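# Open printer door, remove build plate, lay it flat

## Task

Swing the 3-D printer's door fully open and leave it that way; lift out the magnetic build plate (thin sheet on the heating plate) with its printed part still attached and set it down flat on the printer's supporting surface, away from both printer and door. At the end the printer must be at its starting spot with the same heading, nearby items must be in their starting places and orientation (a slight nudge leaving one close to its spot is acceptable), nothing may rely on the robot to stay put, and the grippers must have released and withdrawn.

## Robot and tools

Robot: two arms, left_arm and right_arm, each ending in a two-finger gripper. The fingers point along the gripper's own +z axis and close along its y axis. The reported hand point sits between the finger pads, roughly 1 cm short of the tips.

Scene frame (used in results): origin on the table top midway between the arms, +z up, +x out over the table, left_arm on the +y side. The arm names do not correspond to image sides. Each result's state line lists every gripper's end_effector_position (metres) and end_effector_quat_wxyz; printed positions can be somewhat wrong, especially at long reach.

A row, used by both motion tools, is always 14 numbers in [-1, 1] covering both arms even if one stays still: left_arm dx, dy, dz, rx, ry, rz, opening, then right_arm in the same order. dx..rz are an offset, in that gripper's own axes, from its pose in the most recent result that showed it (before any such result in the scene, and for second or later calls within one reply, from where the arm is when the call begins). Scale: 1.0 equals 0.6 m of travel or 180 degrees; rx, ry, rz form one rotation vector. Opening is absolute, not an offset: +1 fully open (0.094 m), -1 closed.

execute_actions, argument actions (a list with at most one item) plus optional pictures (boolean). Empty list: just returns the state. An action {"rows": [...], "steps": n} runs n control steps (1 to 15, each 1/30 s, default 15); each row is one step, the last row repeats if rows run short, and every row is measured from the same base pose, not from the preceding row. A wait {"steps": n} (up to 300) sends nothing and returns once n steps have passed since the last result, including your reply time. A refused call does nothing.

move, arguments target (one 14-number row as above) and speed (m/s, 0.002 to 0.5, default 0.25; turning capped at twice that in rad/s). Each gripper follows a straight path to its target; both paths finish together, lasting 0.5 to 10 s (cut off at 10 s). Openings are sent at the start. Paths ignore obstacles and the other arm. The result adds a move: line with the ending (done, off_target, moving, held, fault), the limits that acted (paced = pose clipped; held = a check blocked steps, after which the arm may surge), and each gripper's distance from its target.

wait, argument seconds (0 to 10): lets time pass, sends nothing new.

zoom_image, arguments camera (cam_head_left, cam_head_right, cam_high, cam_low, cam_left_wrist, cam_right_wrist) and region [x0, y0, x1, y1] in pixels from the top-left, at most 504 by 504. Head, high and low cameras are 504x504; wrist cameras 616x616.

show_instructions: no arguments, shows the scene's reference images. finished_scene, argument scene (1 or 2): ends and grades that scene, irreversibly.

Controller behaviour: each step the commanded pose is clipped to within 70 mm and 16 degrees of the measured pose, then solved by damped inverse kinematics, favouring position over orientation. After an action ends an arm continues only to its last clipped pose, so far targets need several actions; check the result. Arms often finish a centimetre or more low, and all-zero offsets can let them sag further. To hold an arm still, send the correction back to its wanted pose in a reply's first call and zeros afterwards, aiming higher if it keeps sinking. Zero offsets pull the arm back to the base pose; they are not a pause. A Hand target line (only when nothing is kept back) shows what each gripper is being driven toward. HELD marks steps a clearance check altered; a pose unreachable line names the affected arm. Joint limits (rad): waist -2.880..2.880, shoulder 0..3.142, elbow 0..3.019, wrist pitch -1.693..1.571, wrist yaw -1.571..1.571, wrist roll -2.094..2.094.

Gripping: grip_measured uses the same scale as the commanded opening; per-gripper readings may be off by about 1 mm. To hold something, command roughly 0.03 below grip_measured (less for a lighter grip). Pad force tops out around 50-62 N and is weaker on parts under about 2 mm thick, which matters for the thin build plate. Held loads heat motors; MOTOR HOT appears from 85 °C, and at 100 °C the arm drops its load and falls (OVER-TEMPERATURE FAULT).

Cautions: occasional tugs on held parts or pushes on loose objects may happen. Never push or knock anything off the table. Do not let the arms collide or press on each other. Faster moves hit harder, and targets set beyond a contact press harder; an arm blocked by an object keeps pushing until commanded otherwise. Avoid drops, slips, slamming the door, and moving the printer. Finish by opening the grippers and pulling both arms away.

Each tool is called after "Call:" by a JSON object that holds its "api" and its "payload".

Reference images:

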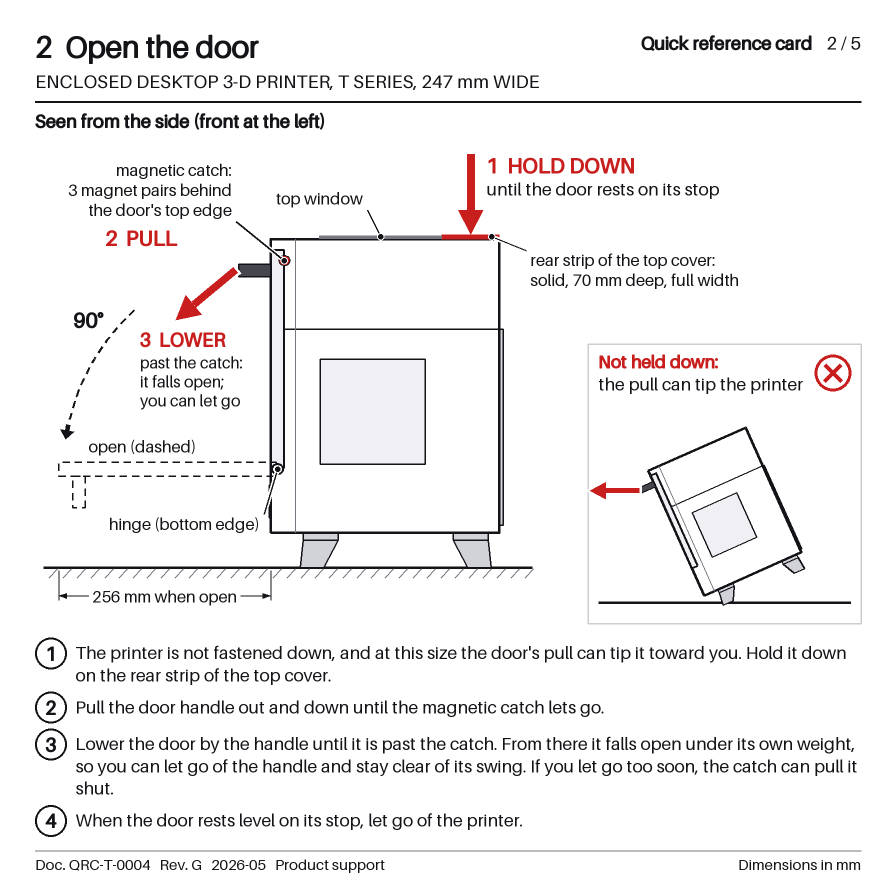

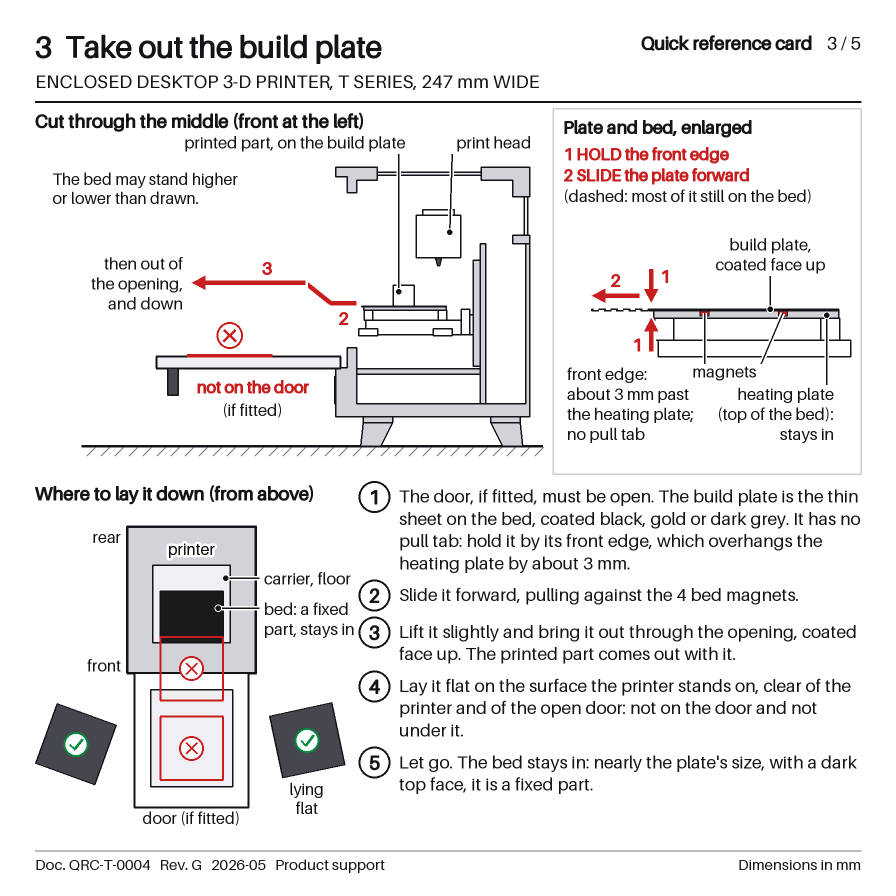

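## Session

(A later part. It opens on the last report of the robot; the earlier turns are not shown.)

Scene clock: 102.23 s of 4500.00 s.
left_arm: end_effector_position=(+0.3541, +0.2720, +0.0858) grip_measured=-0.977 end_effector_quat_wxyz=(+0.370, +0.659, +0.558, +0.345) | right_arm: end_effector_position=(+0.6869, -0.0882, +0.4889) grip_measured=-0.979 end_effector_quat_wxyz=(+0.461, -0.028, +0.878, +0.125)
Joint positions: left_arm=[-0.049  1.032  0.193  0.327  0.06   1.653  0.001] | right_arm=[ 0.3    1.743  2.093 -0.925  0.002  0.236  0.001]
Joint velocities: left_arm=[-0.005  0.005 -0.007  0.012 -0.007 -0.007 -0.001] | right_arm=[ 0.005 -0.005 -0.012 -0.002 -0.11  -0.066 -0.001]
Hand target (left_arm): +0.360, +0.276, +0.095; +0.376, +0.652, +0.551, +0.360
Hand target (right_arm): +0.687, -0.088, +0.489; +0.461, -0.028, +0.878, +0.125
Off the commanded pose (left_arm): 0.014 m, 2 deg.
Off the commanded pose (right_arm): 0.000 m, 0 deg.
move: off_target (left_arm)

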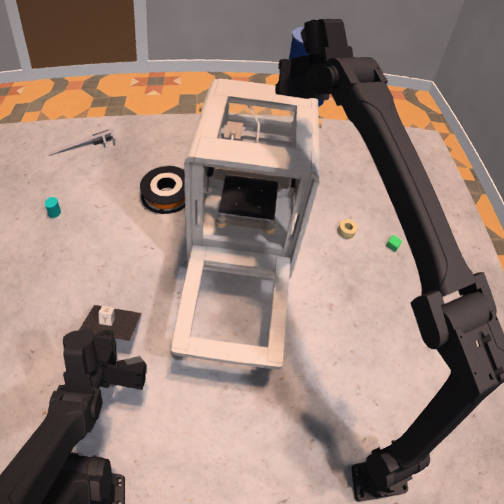

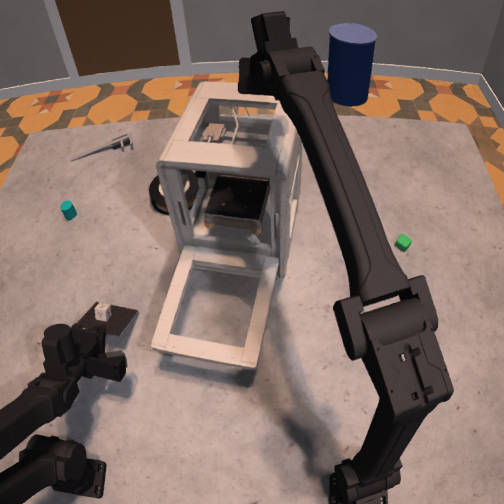

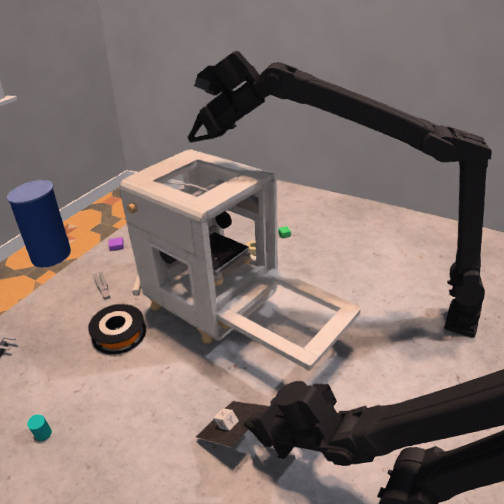

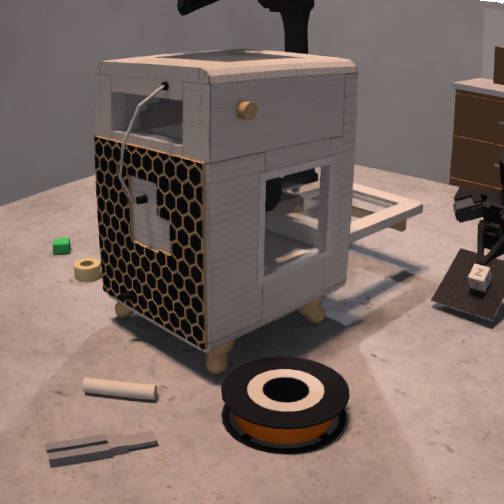

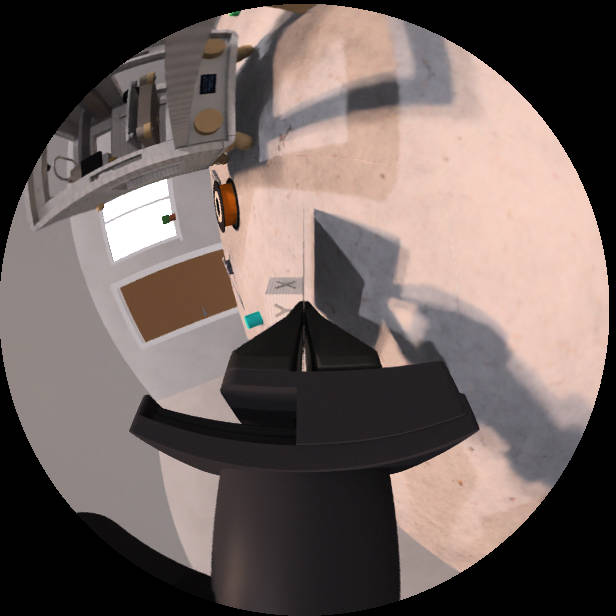

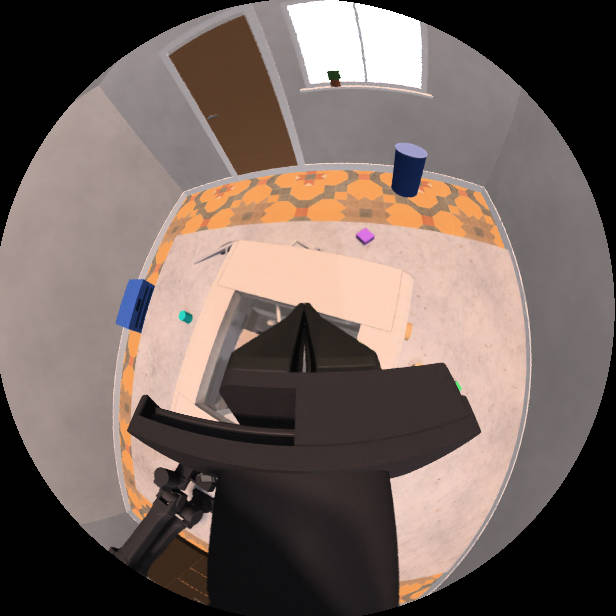

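Call:
{"api": "move", "payload": {"target": [0,-0.045,0.025,0,0,0,-1, 0,0,0,0,0,0,-1], "speed": 0.03}}

Call:
{"api": "move", "payload": {"target": [0,-0.045,0.01,0,0,0,-0.6, 0,0,0,0,0,0,-1], "speed": 0.03}}

Call:
{"api": "move", "payload": {"target": [0,-0.03,-0.06,0,0,0,-0.6, 0,0,0,0,0,0,-1], "speed": 0.02}}

Scene clock: 104.10 s of 4500.00 s.
left_arm: end_effector_position=(+0.3594, +0.2707, +0.0648) grip_measured=-0.977 end_effector_quat_wxyz=(+0.380, +0.654, +0.551, +0.352) | right_arm: end_effector_position=(+0.6869, -0.0882, +0.4889) grip_measured=-0.979 end_effector_quat_wxyz=(+0.461, -0.028, +0.878, +0.125)
Joint positions: left_arm=[-0.049  1.204  0.165  0.556  0.066  1.653  0.001] | right_arm=[ 0.3    1.743  2.093 -0.925  0.002  0.236  0.001]
Joint velocities: left_arm=[ 0.005 -0.005 -0.002  0.007 -0.037 -0.022  0.001] | right_arm=[ 0.005 -0.015  0.007 -0.002  0.022  0.066 -0.   ]
Hand target (left_arm): +0.354, +0.273, +0.054; +0.370, +0.659, +0.558, +0.345
Hand target (right_arm): +0.687, -0.088, +0.489; +0.461, -0.028, +0.878, +0.125
Off the commanded pose (left_arm): 0.012 m, 2 deg.
Off the commanded pose (right_arm): 0.000 m, 0 deg.
move: off_target (left_arm)

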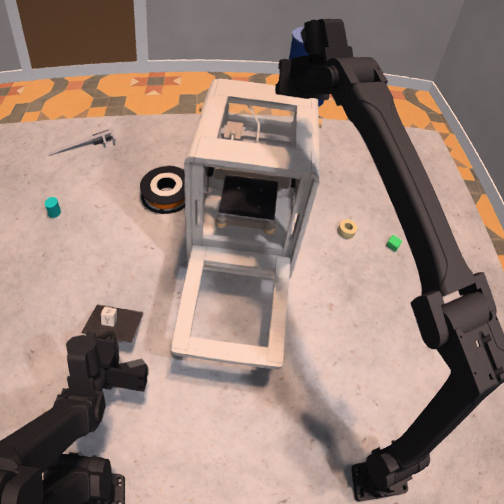

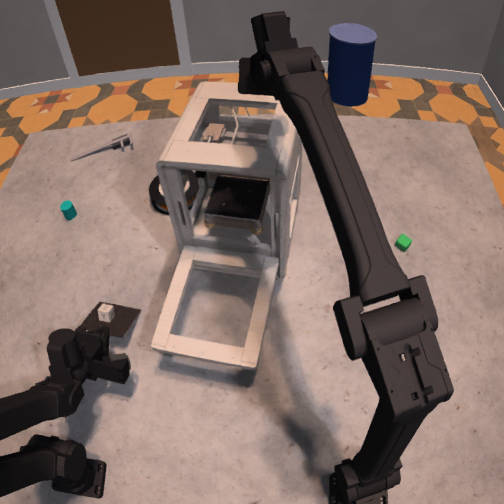

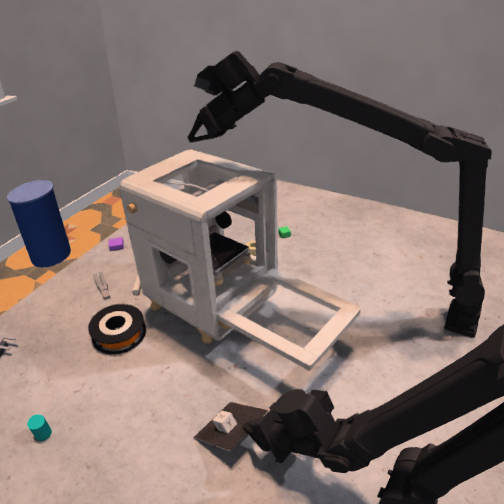

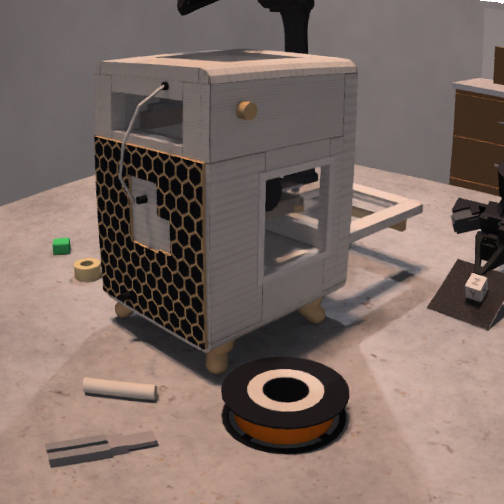

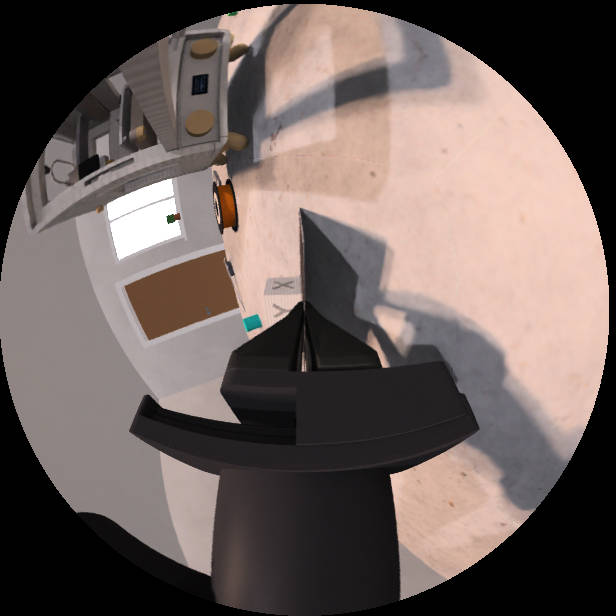

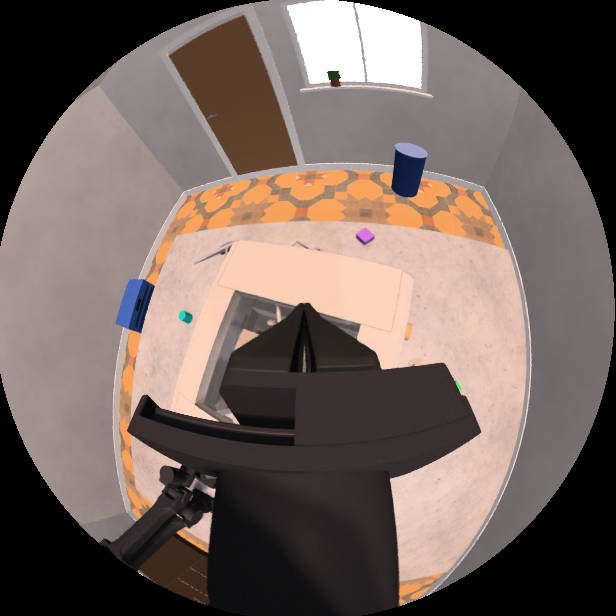

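Scene clock: 105.33 s of 4500.00 s.
left_arm: end_effector_position=(+0.3500, +0.2704, +0.0338) grip_measured=-0.602 end_effector_quat_wxyz=(+0.375, +0.659, +0.554, +0.344) | right_arm: end_effector_position=(+0.6869, -0.0882, +0.4889) grip_measured=-0.979 end_effector_quat_wxyz=(+0.461, -0.028, +0.878, +0.125)
Joint positions: left_arm=[-0.049  1.381  0.127  0.751  0.07   1.653  0.019] | right_arm=[ 0.3    1.743  2.093 -0.925  0.002  0.236  0.001]
Joint velocities: left_arm=[-0.024 -0.005  0.002  0.017  0.007  0.051  0.001] | right_arm=[-0.005  0.005 -0.002  0.017 -0.022 -0.081  0.   ]
Hand target (left_arm): +0.352, +0.273, +0.037; +0.379, +0.654, +0.551, +0.352
Hand target (right_arm): +0.687, -0.088, +0.489; +0.461, -0.028, +0.878, +0.125
Off the commanded pose (left_arm): 0.006 m, 1 deg.
Off the commanded pose (right_arm): 0.000 m, 0 deg.
move: done

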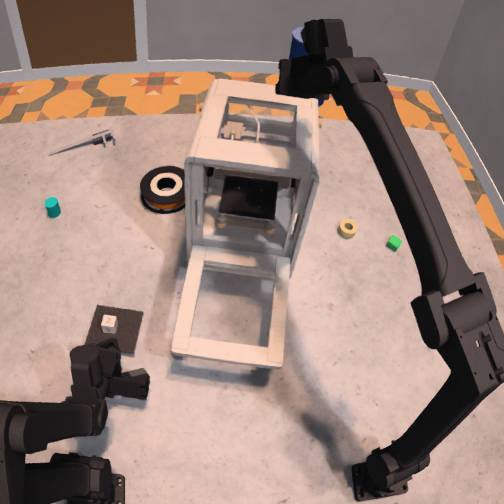

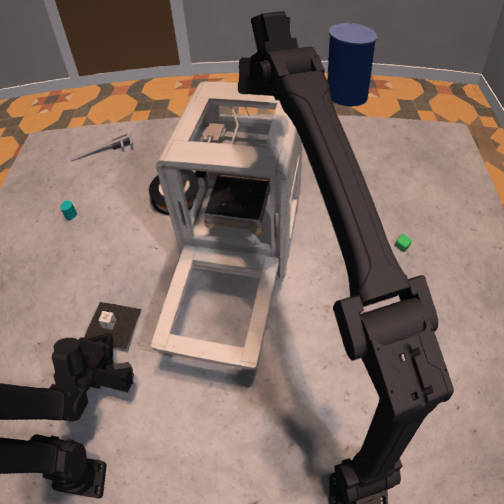

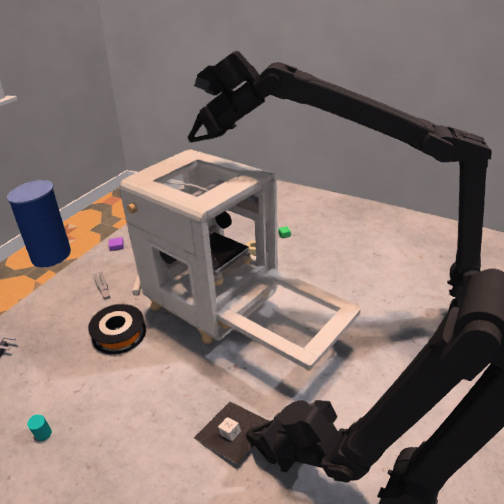

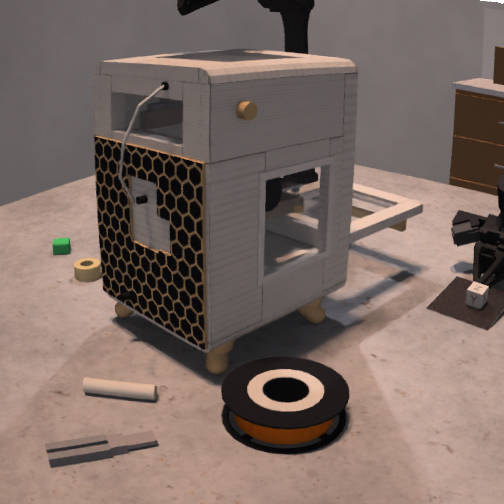

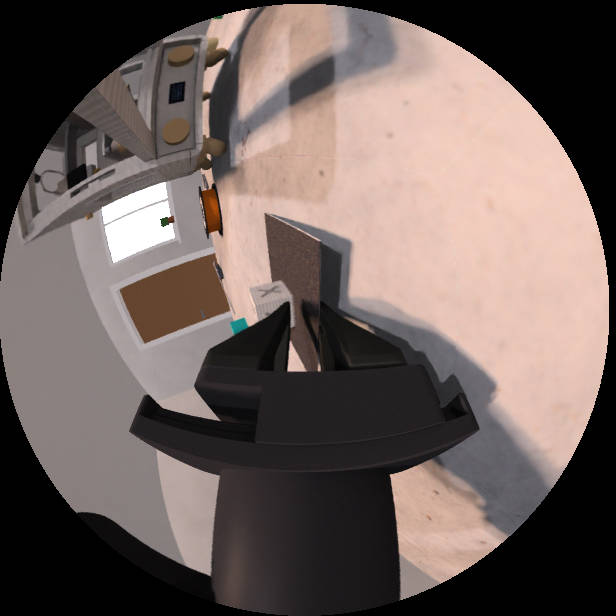

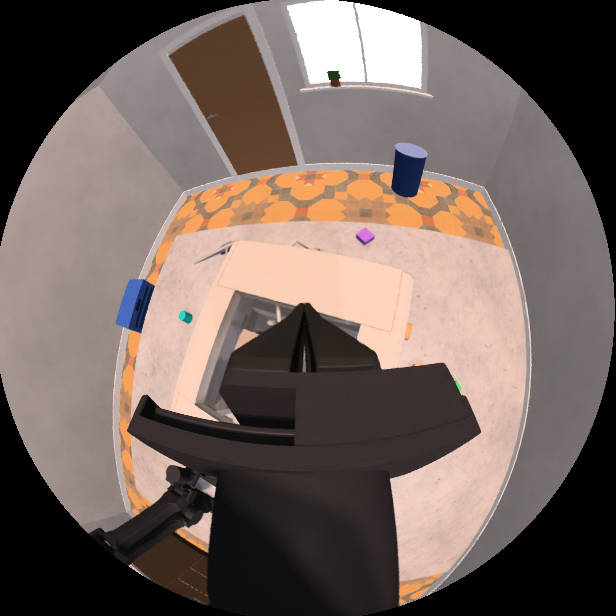

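Scene clock: 107.60 s of 4500.00 s.
left_arm: end_effector_position=(+0.3107, +0.2732, +0.0364) grip_measured=-0.602 end_effector_quat_wxyz=(+0.379, +0.658, +0.553, +0.342) | right_arm: end_effector_position=(+0.6869, -0.0882, +0.4889) grip_measured=-0.979 end_effector_quat_wxyz=(+0.461, -0.028, +0.878, +0.125)
Joint positions: left_arm=[-0.035  1.22   0.027  0.692  0.091  1.655  0.019] | right_arm=[ 0.3    1.743  2.093 -0.925  0.002  0.236  0.001]
Joint velocities: left_arm=[-0.005 -0.005  0.017 -0.012 -0.066  0.022  0.   ] | right_arm=[ 0.015 -0.005  0.002 -0.007 -0.037  0.022 -0.   ]
Hand target (left_arm): +0.310, +0.277, +0.036; +0.375, +0.659, +0.554, +0.345
Hand target (right_arm): +0.687, -0.088, +0.489; +0.461, -0.028, +0.878, +0.125
Off the commanded pose (left_arm): 0.003 m, 1 deg.
Off the commanded pose (right_arm): 0.000 m, 0 deg.
move: done

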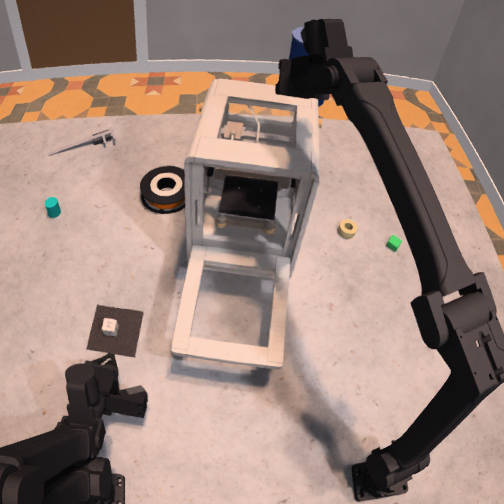

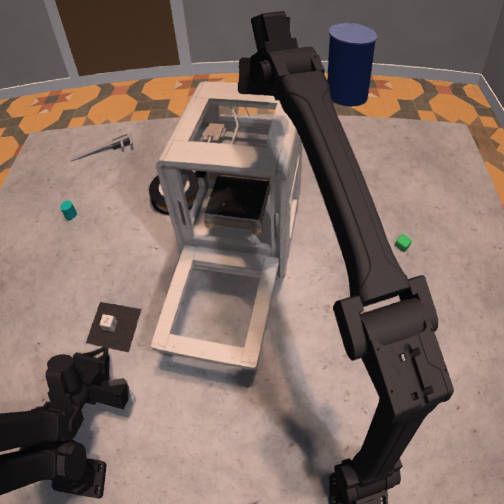

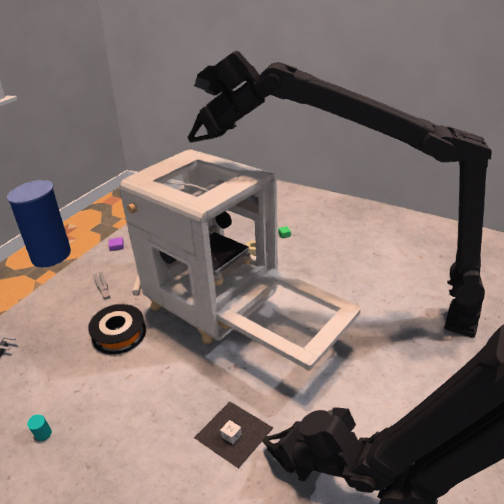

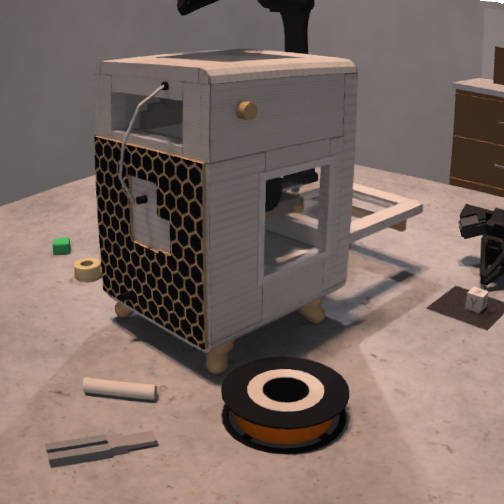

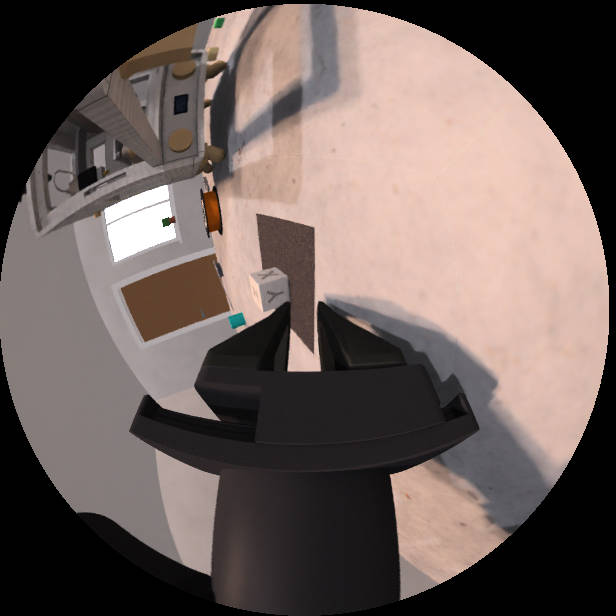

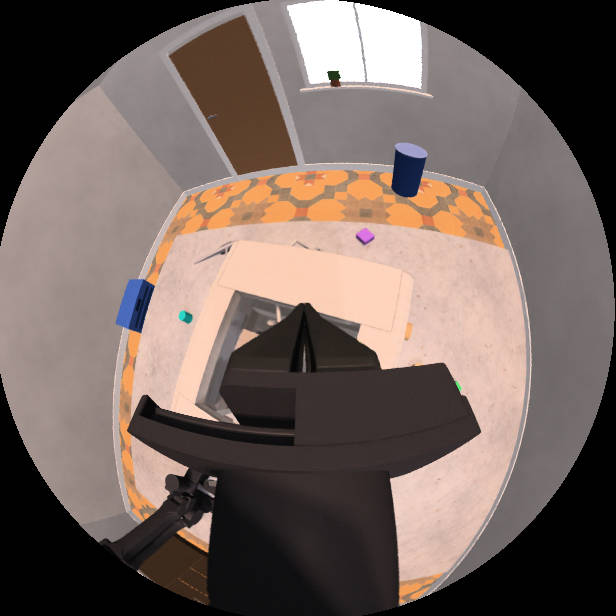

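Call:
{"api": "move", "payload": {"target": [-0.03,0.08,-0.25,-0.16,0,0,-1, 0,-0.3,-0.1,0,0,0,-1], "speed": 0.12}}

Call:
{"api": "move", "payload": {"target": [-0.42,0,-0.03,0,0,0,-1, 0,0,0,0,0,0,-1], "speed": 0.12}}

Scene clock: 111.00 s of 4500.00 s.
left_arm: end_effector_position=(+0.3102, +0.2732, +0.0361) grip_measured=-0.980 end_effector_quat_wxyz=(+0.379, +0.658, +0.554, +0.342) | right_arm: end_effector_position=(+0.6736, -0.2765, +0.4878) grip_measured=-0.979 end_effector_quat_wxyz=(+0.460, -0.025, +0.879, +0.123)
Joint positions: left_arm=[-0.035  1.22   0.026  0.691  0.091  1.655  0.001] | right_arm=[-0.032  1.63   1.948 -0.921 -0.269  0.052  0.001]
Joint velocities: left_arm=[-0.005 -0.005 -0.002 -0.012  0.007 -0.066  0.002] | right_arm=[ 0.005 -0.005 -0.007 -0.002  0.066 -0.066 -0.   ]
Hand target (left_arm): +0.310, +0.273, +0.036; +0.379, +0.658, +0.553, +0.342
Hand target (right_arm): +0.670, -0.278, +0.487; +0.460, -0.030, +0.879, +0.121
Off the commanded pose (left_arm): 0.158 m, 29 deg; position and orientation clipped at the last step of the last action.
Off the commanded pose (right_arm): 0.005 m, 0 deg.
move: held (left_arm); limits=paced,held; held on 72 of 74 steps (left_arm), including the last (left_arm)
pose unreachable (left arm): on one or more control steps of this call this arm could not follow its commanded pose, so it was not sent that pose on those steps. On the call's last step it was still not sent that pose. It may still have moved: this result reports where it is.
cause: the commanded pose would bring two parts of the arm too close to each other (its shoulder (the part past joint 1) and its forearm (the part past joint 3), with joints 2 (shoulder) and 3 (elbow) between them).

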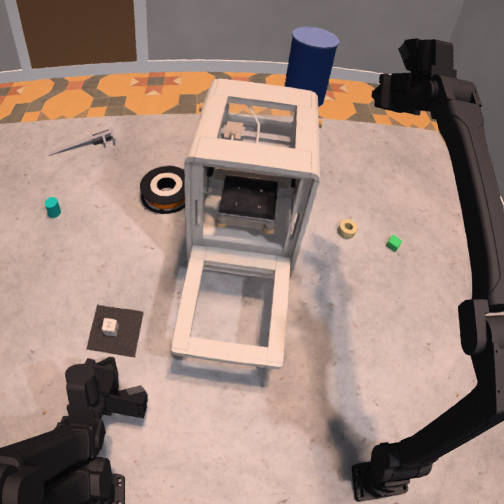

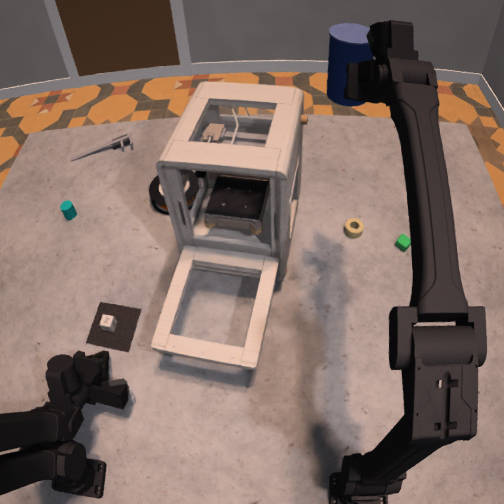

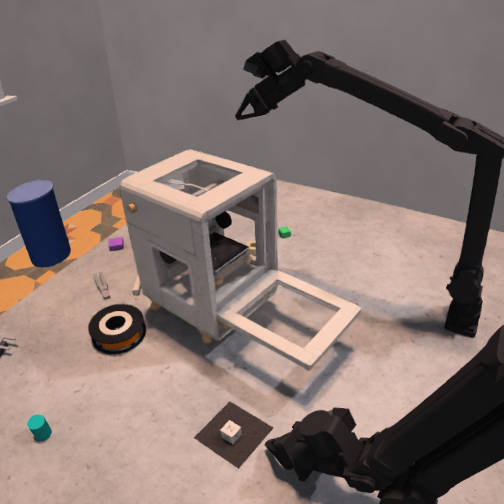

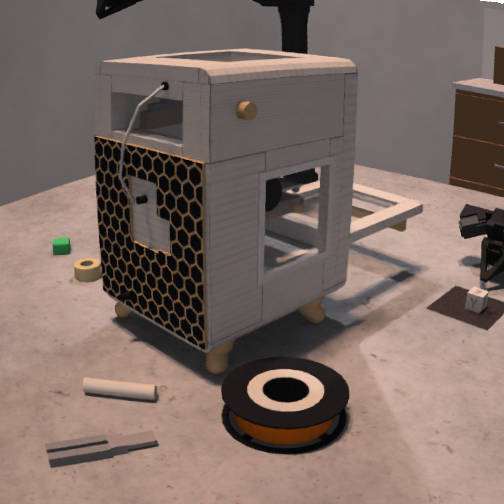

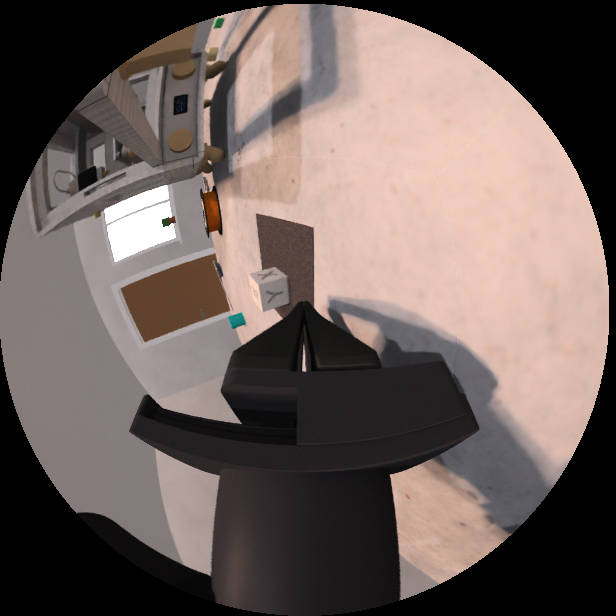

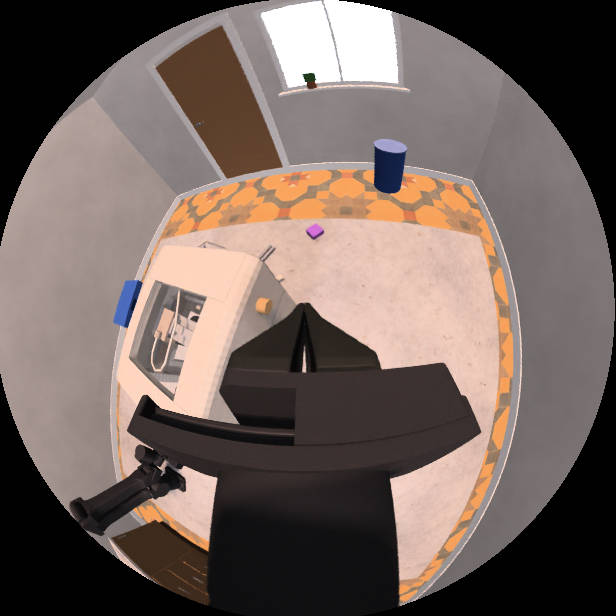

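Scene clock: 113.60 s of 4500.00 s.
left_arm: end_effector_position=(+0.3082, +0.2641, +0.0351) grip_measured=-0.980 end_effector_quat_wxyz=(+0.370, +0.660, +0.553, +0.348) | right_arm: end_effector_position=(+0.6736, -0.2765, +0.4878) grip_measured=-0.979 end_effector_quat_wxyz=(+0.460, -0.026, +0.879, +0.123)
Joint positions: left_arm=[-0.11   1.219  0.023  0.691  0.008  1.633  0.001] | right_arm=[-0.032  1.63   1.948 -0.921 -0.269  0.051  0.001]
Joint velocities: left_arm=[ 0.005 -0.005 -0.007  0.022 -0.081  0.022  0.   ] | right_arm=[ 0.005 -0.015 -0.017  0.002 -0.022  0.051 -0.   ]
Hand target (left_arm): +0.309, +0.268, +0.035; +0.368, +0.657, +0.556, +0.351
Hand target (right_arm): +0.674, -0.276, +0.488; +0.460, -0.026, +0.879, +0.123
Off the commanded pose (left_arm): 0.243 m, 1 deg; position clipped at the last step of the last action.
Off the commanded pose (right_arm): 0.000 m, 0 deg.
move: held (left_arm); limits=paced,held; held on 65 of 71 steps (left_arm), including the last (left_arm)
pose unreachable (left arm): on one or more control steps of this call this arm could not follow its commanded pose, so it was not sent that pose on those steps. On the call's last step it was still not sent that pose. It may still have moved: this result reports where it is.
cause: the commanded pose would bring two parts of the arm too close to each other (its shoulder (the part past joint 1) and its forearm (the part past joint 3), with joints 2 (shoulder) and 3 (elbow) between them).

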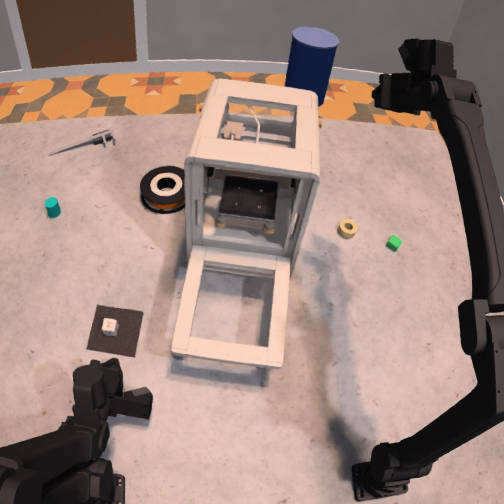

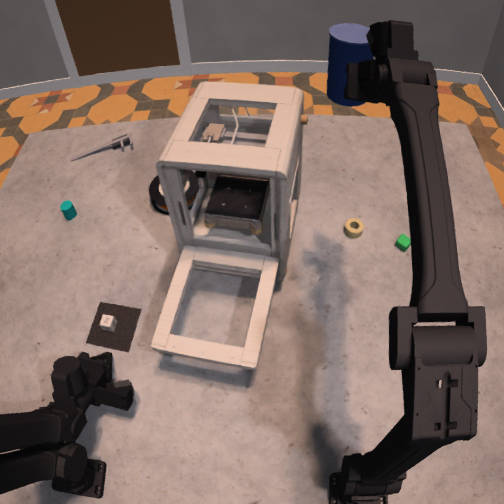

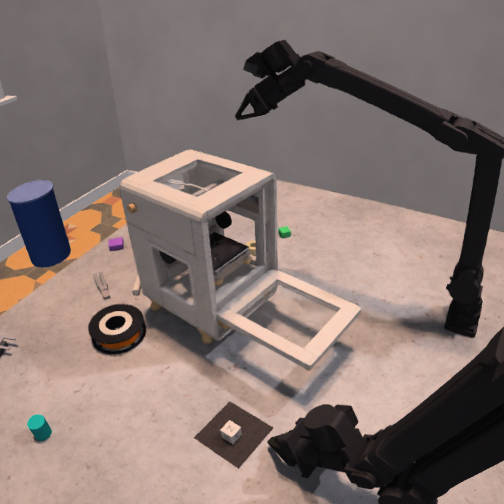

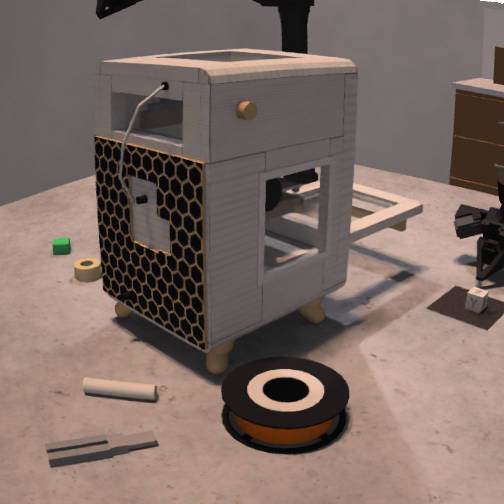

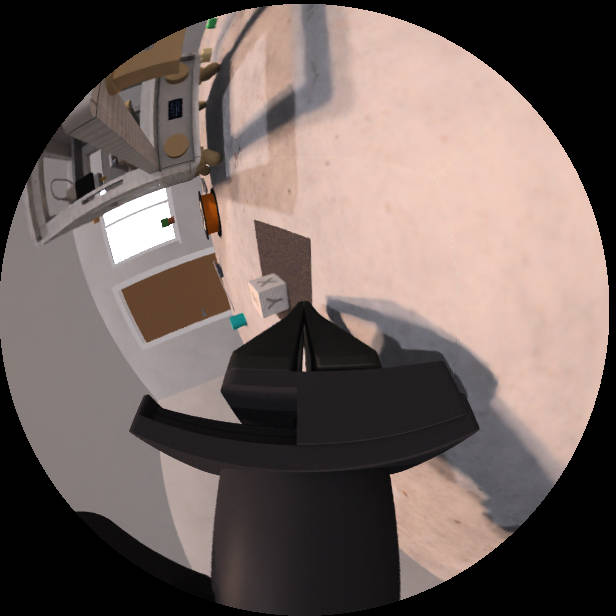

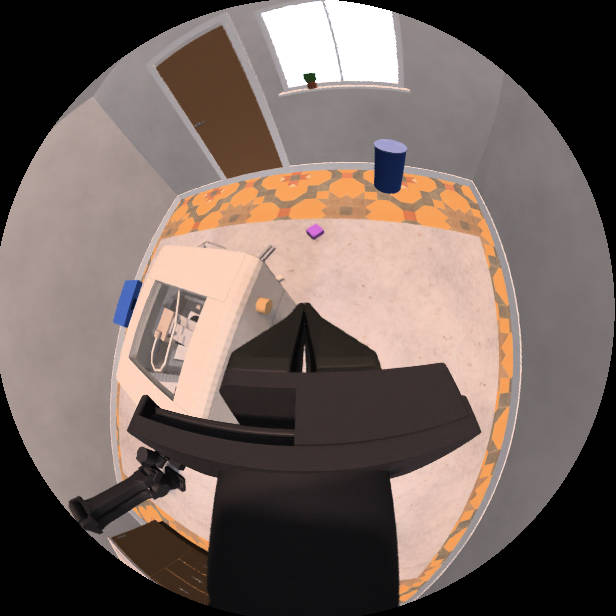

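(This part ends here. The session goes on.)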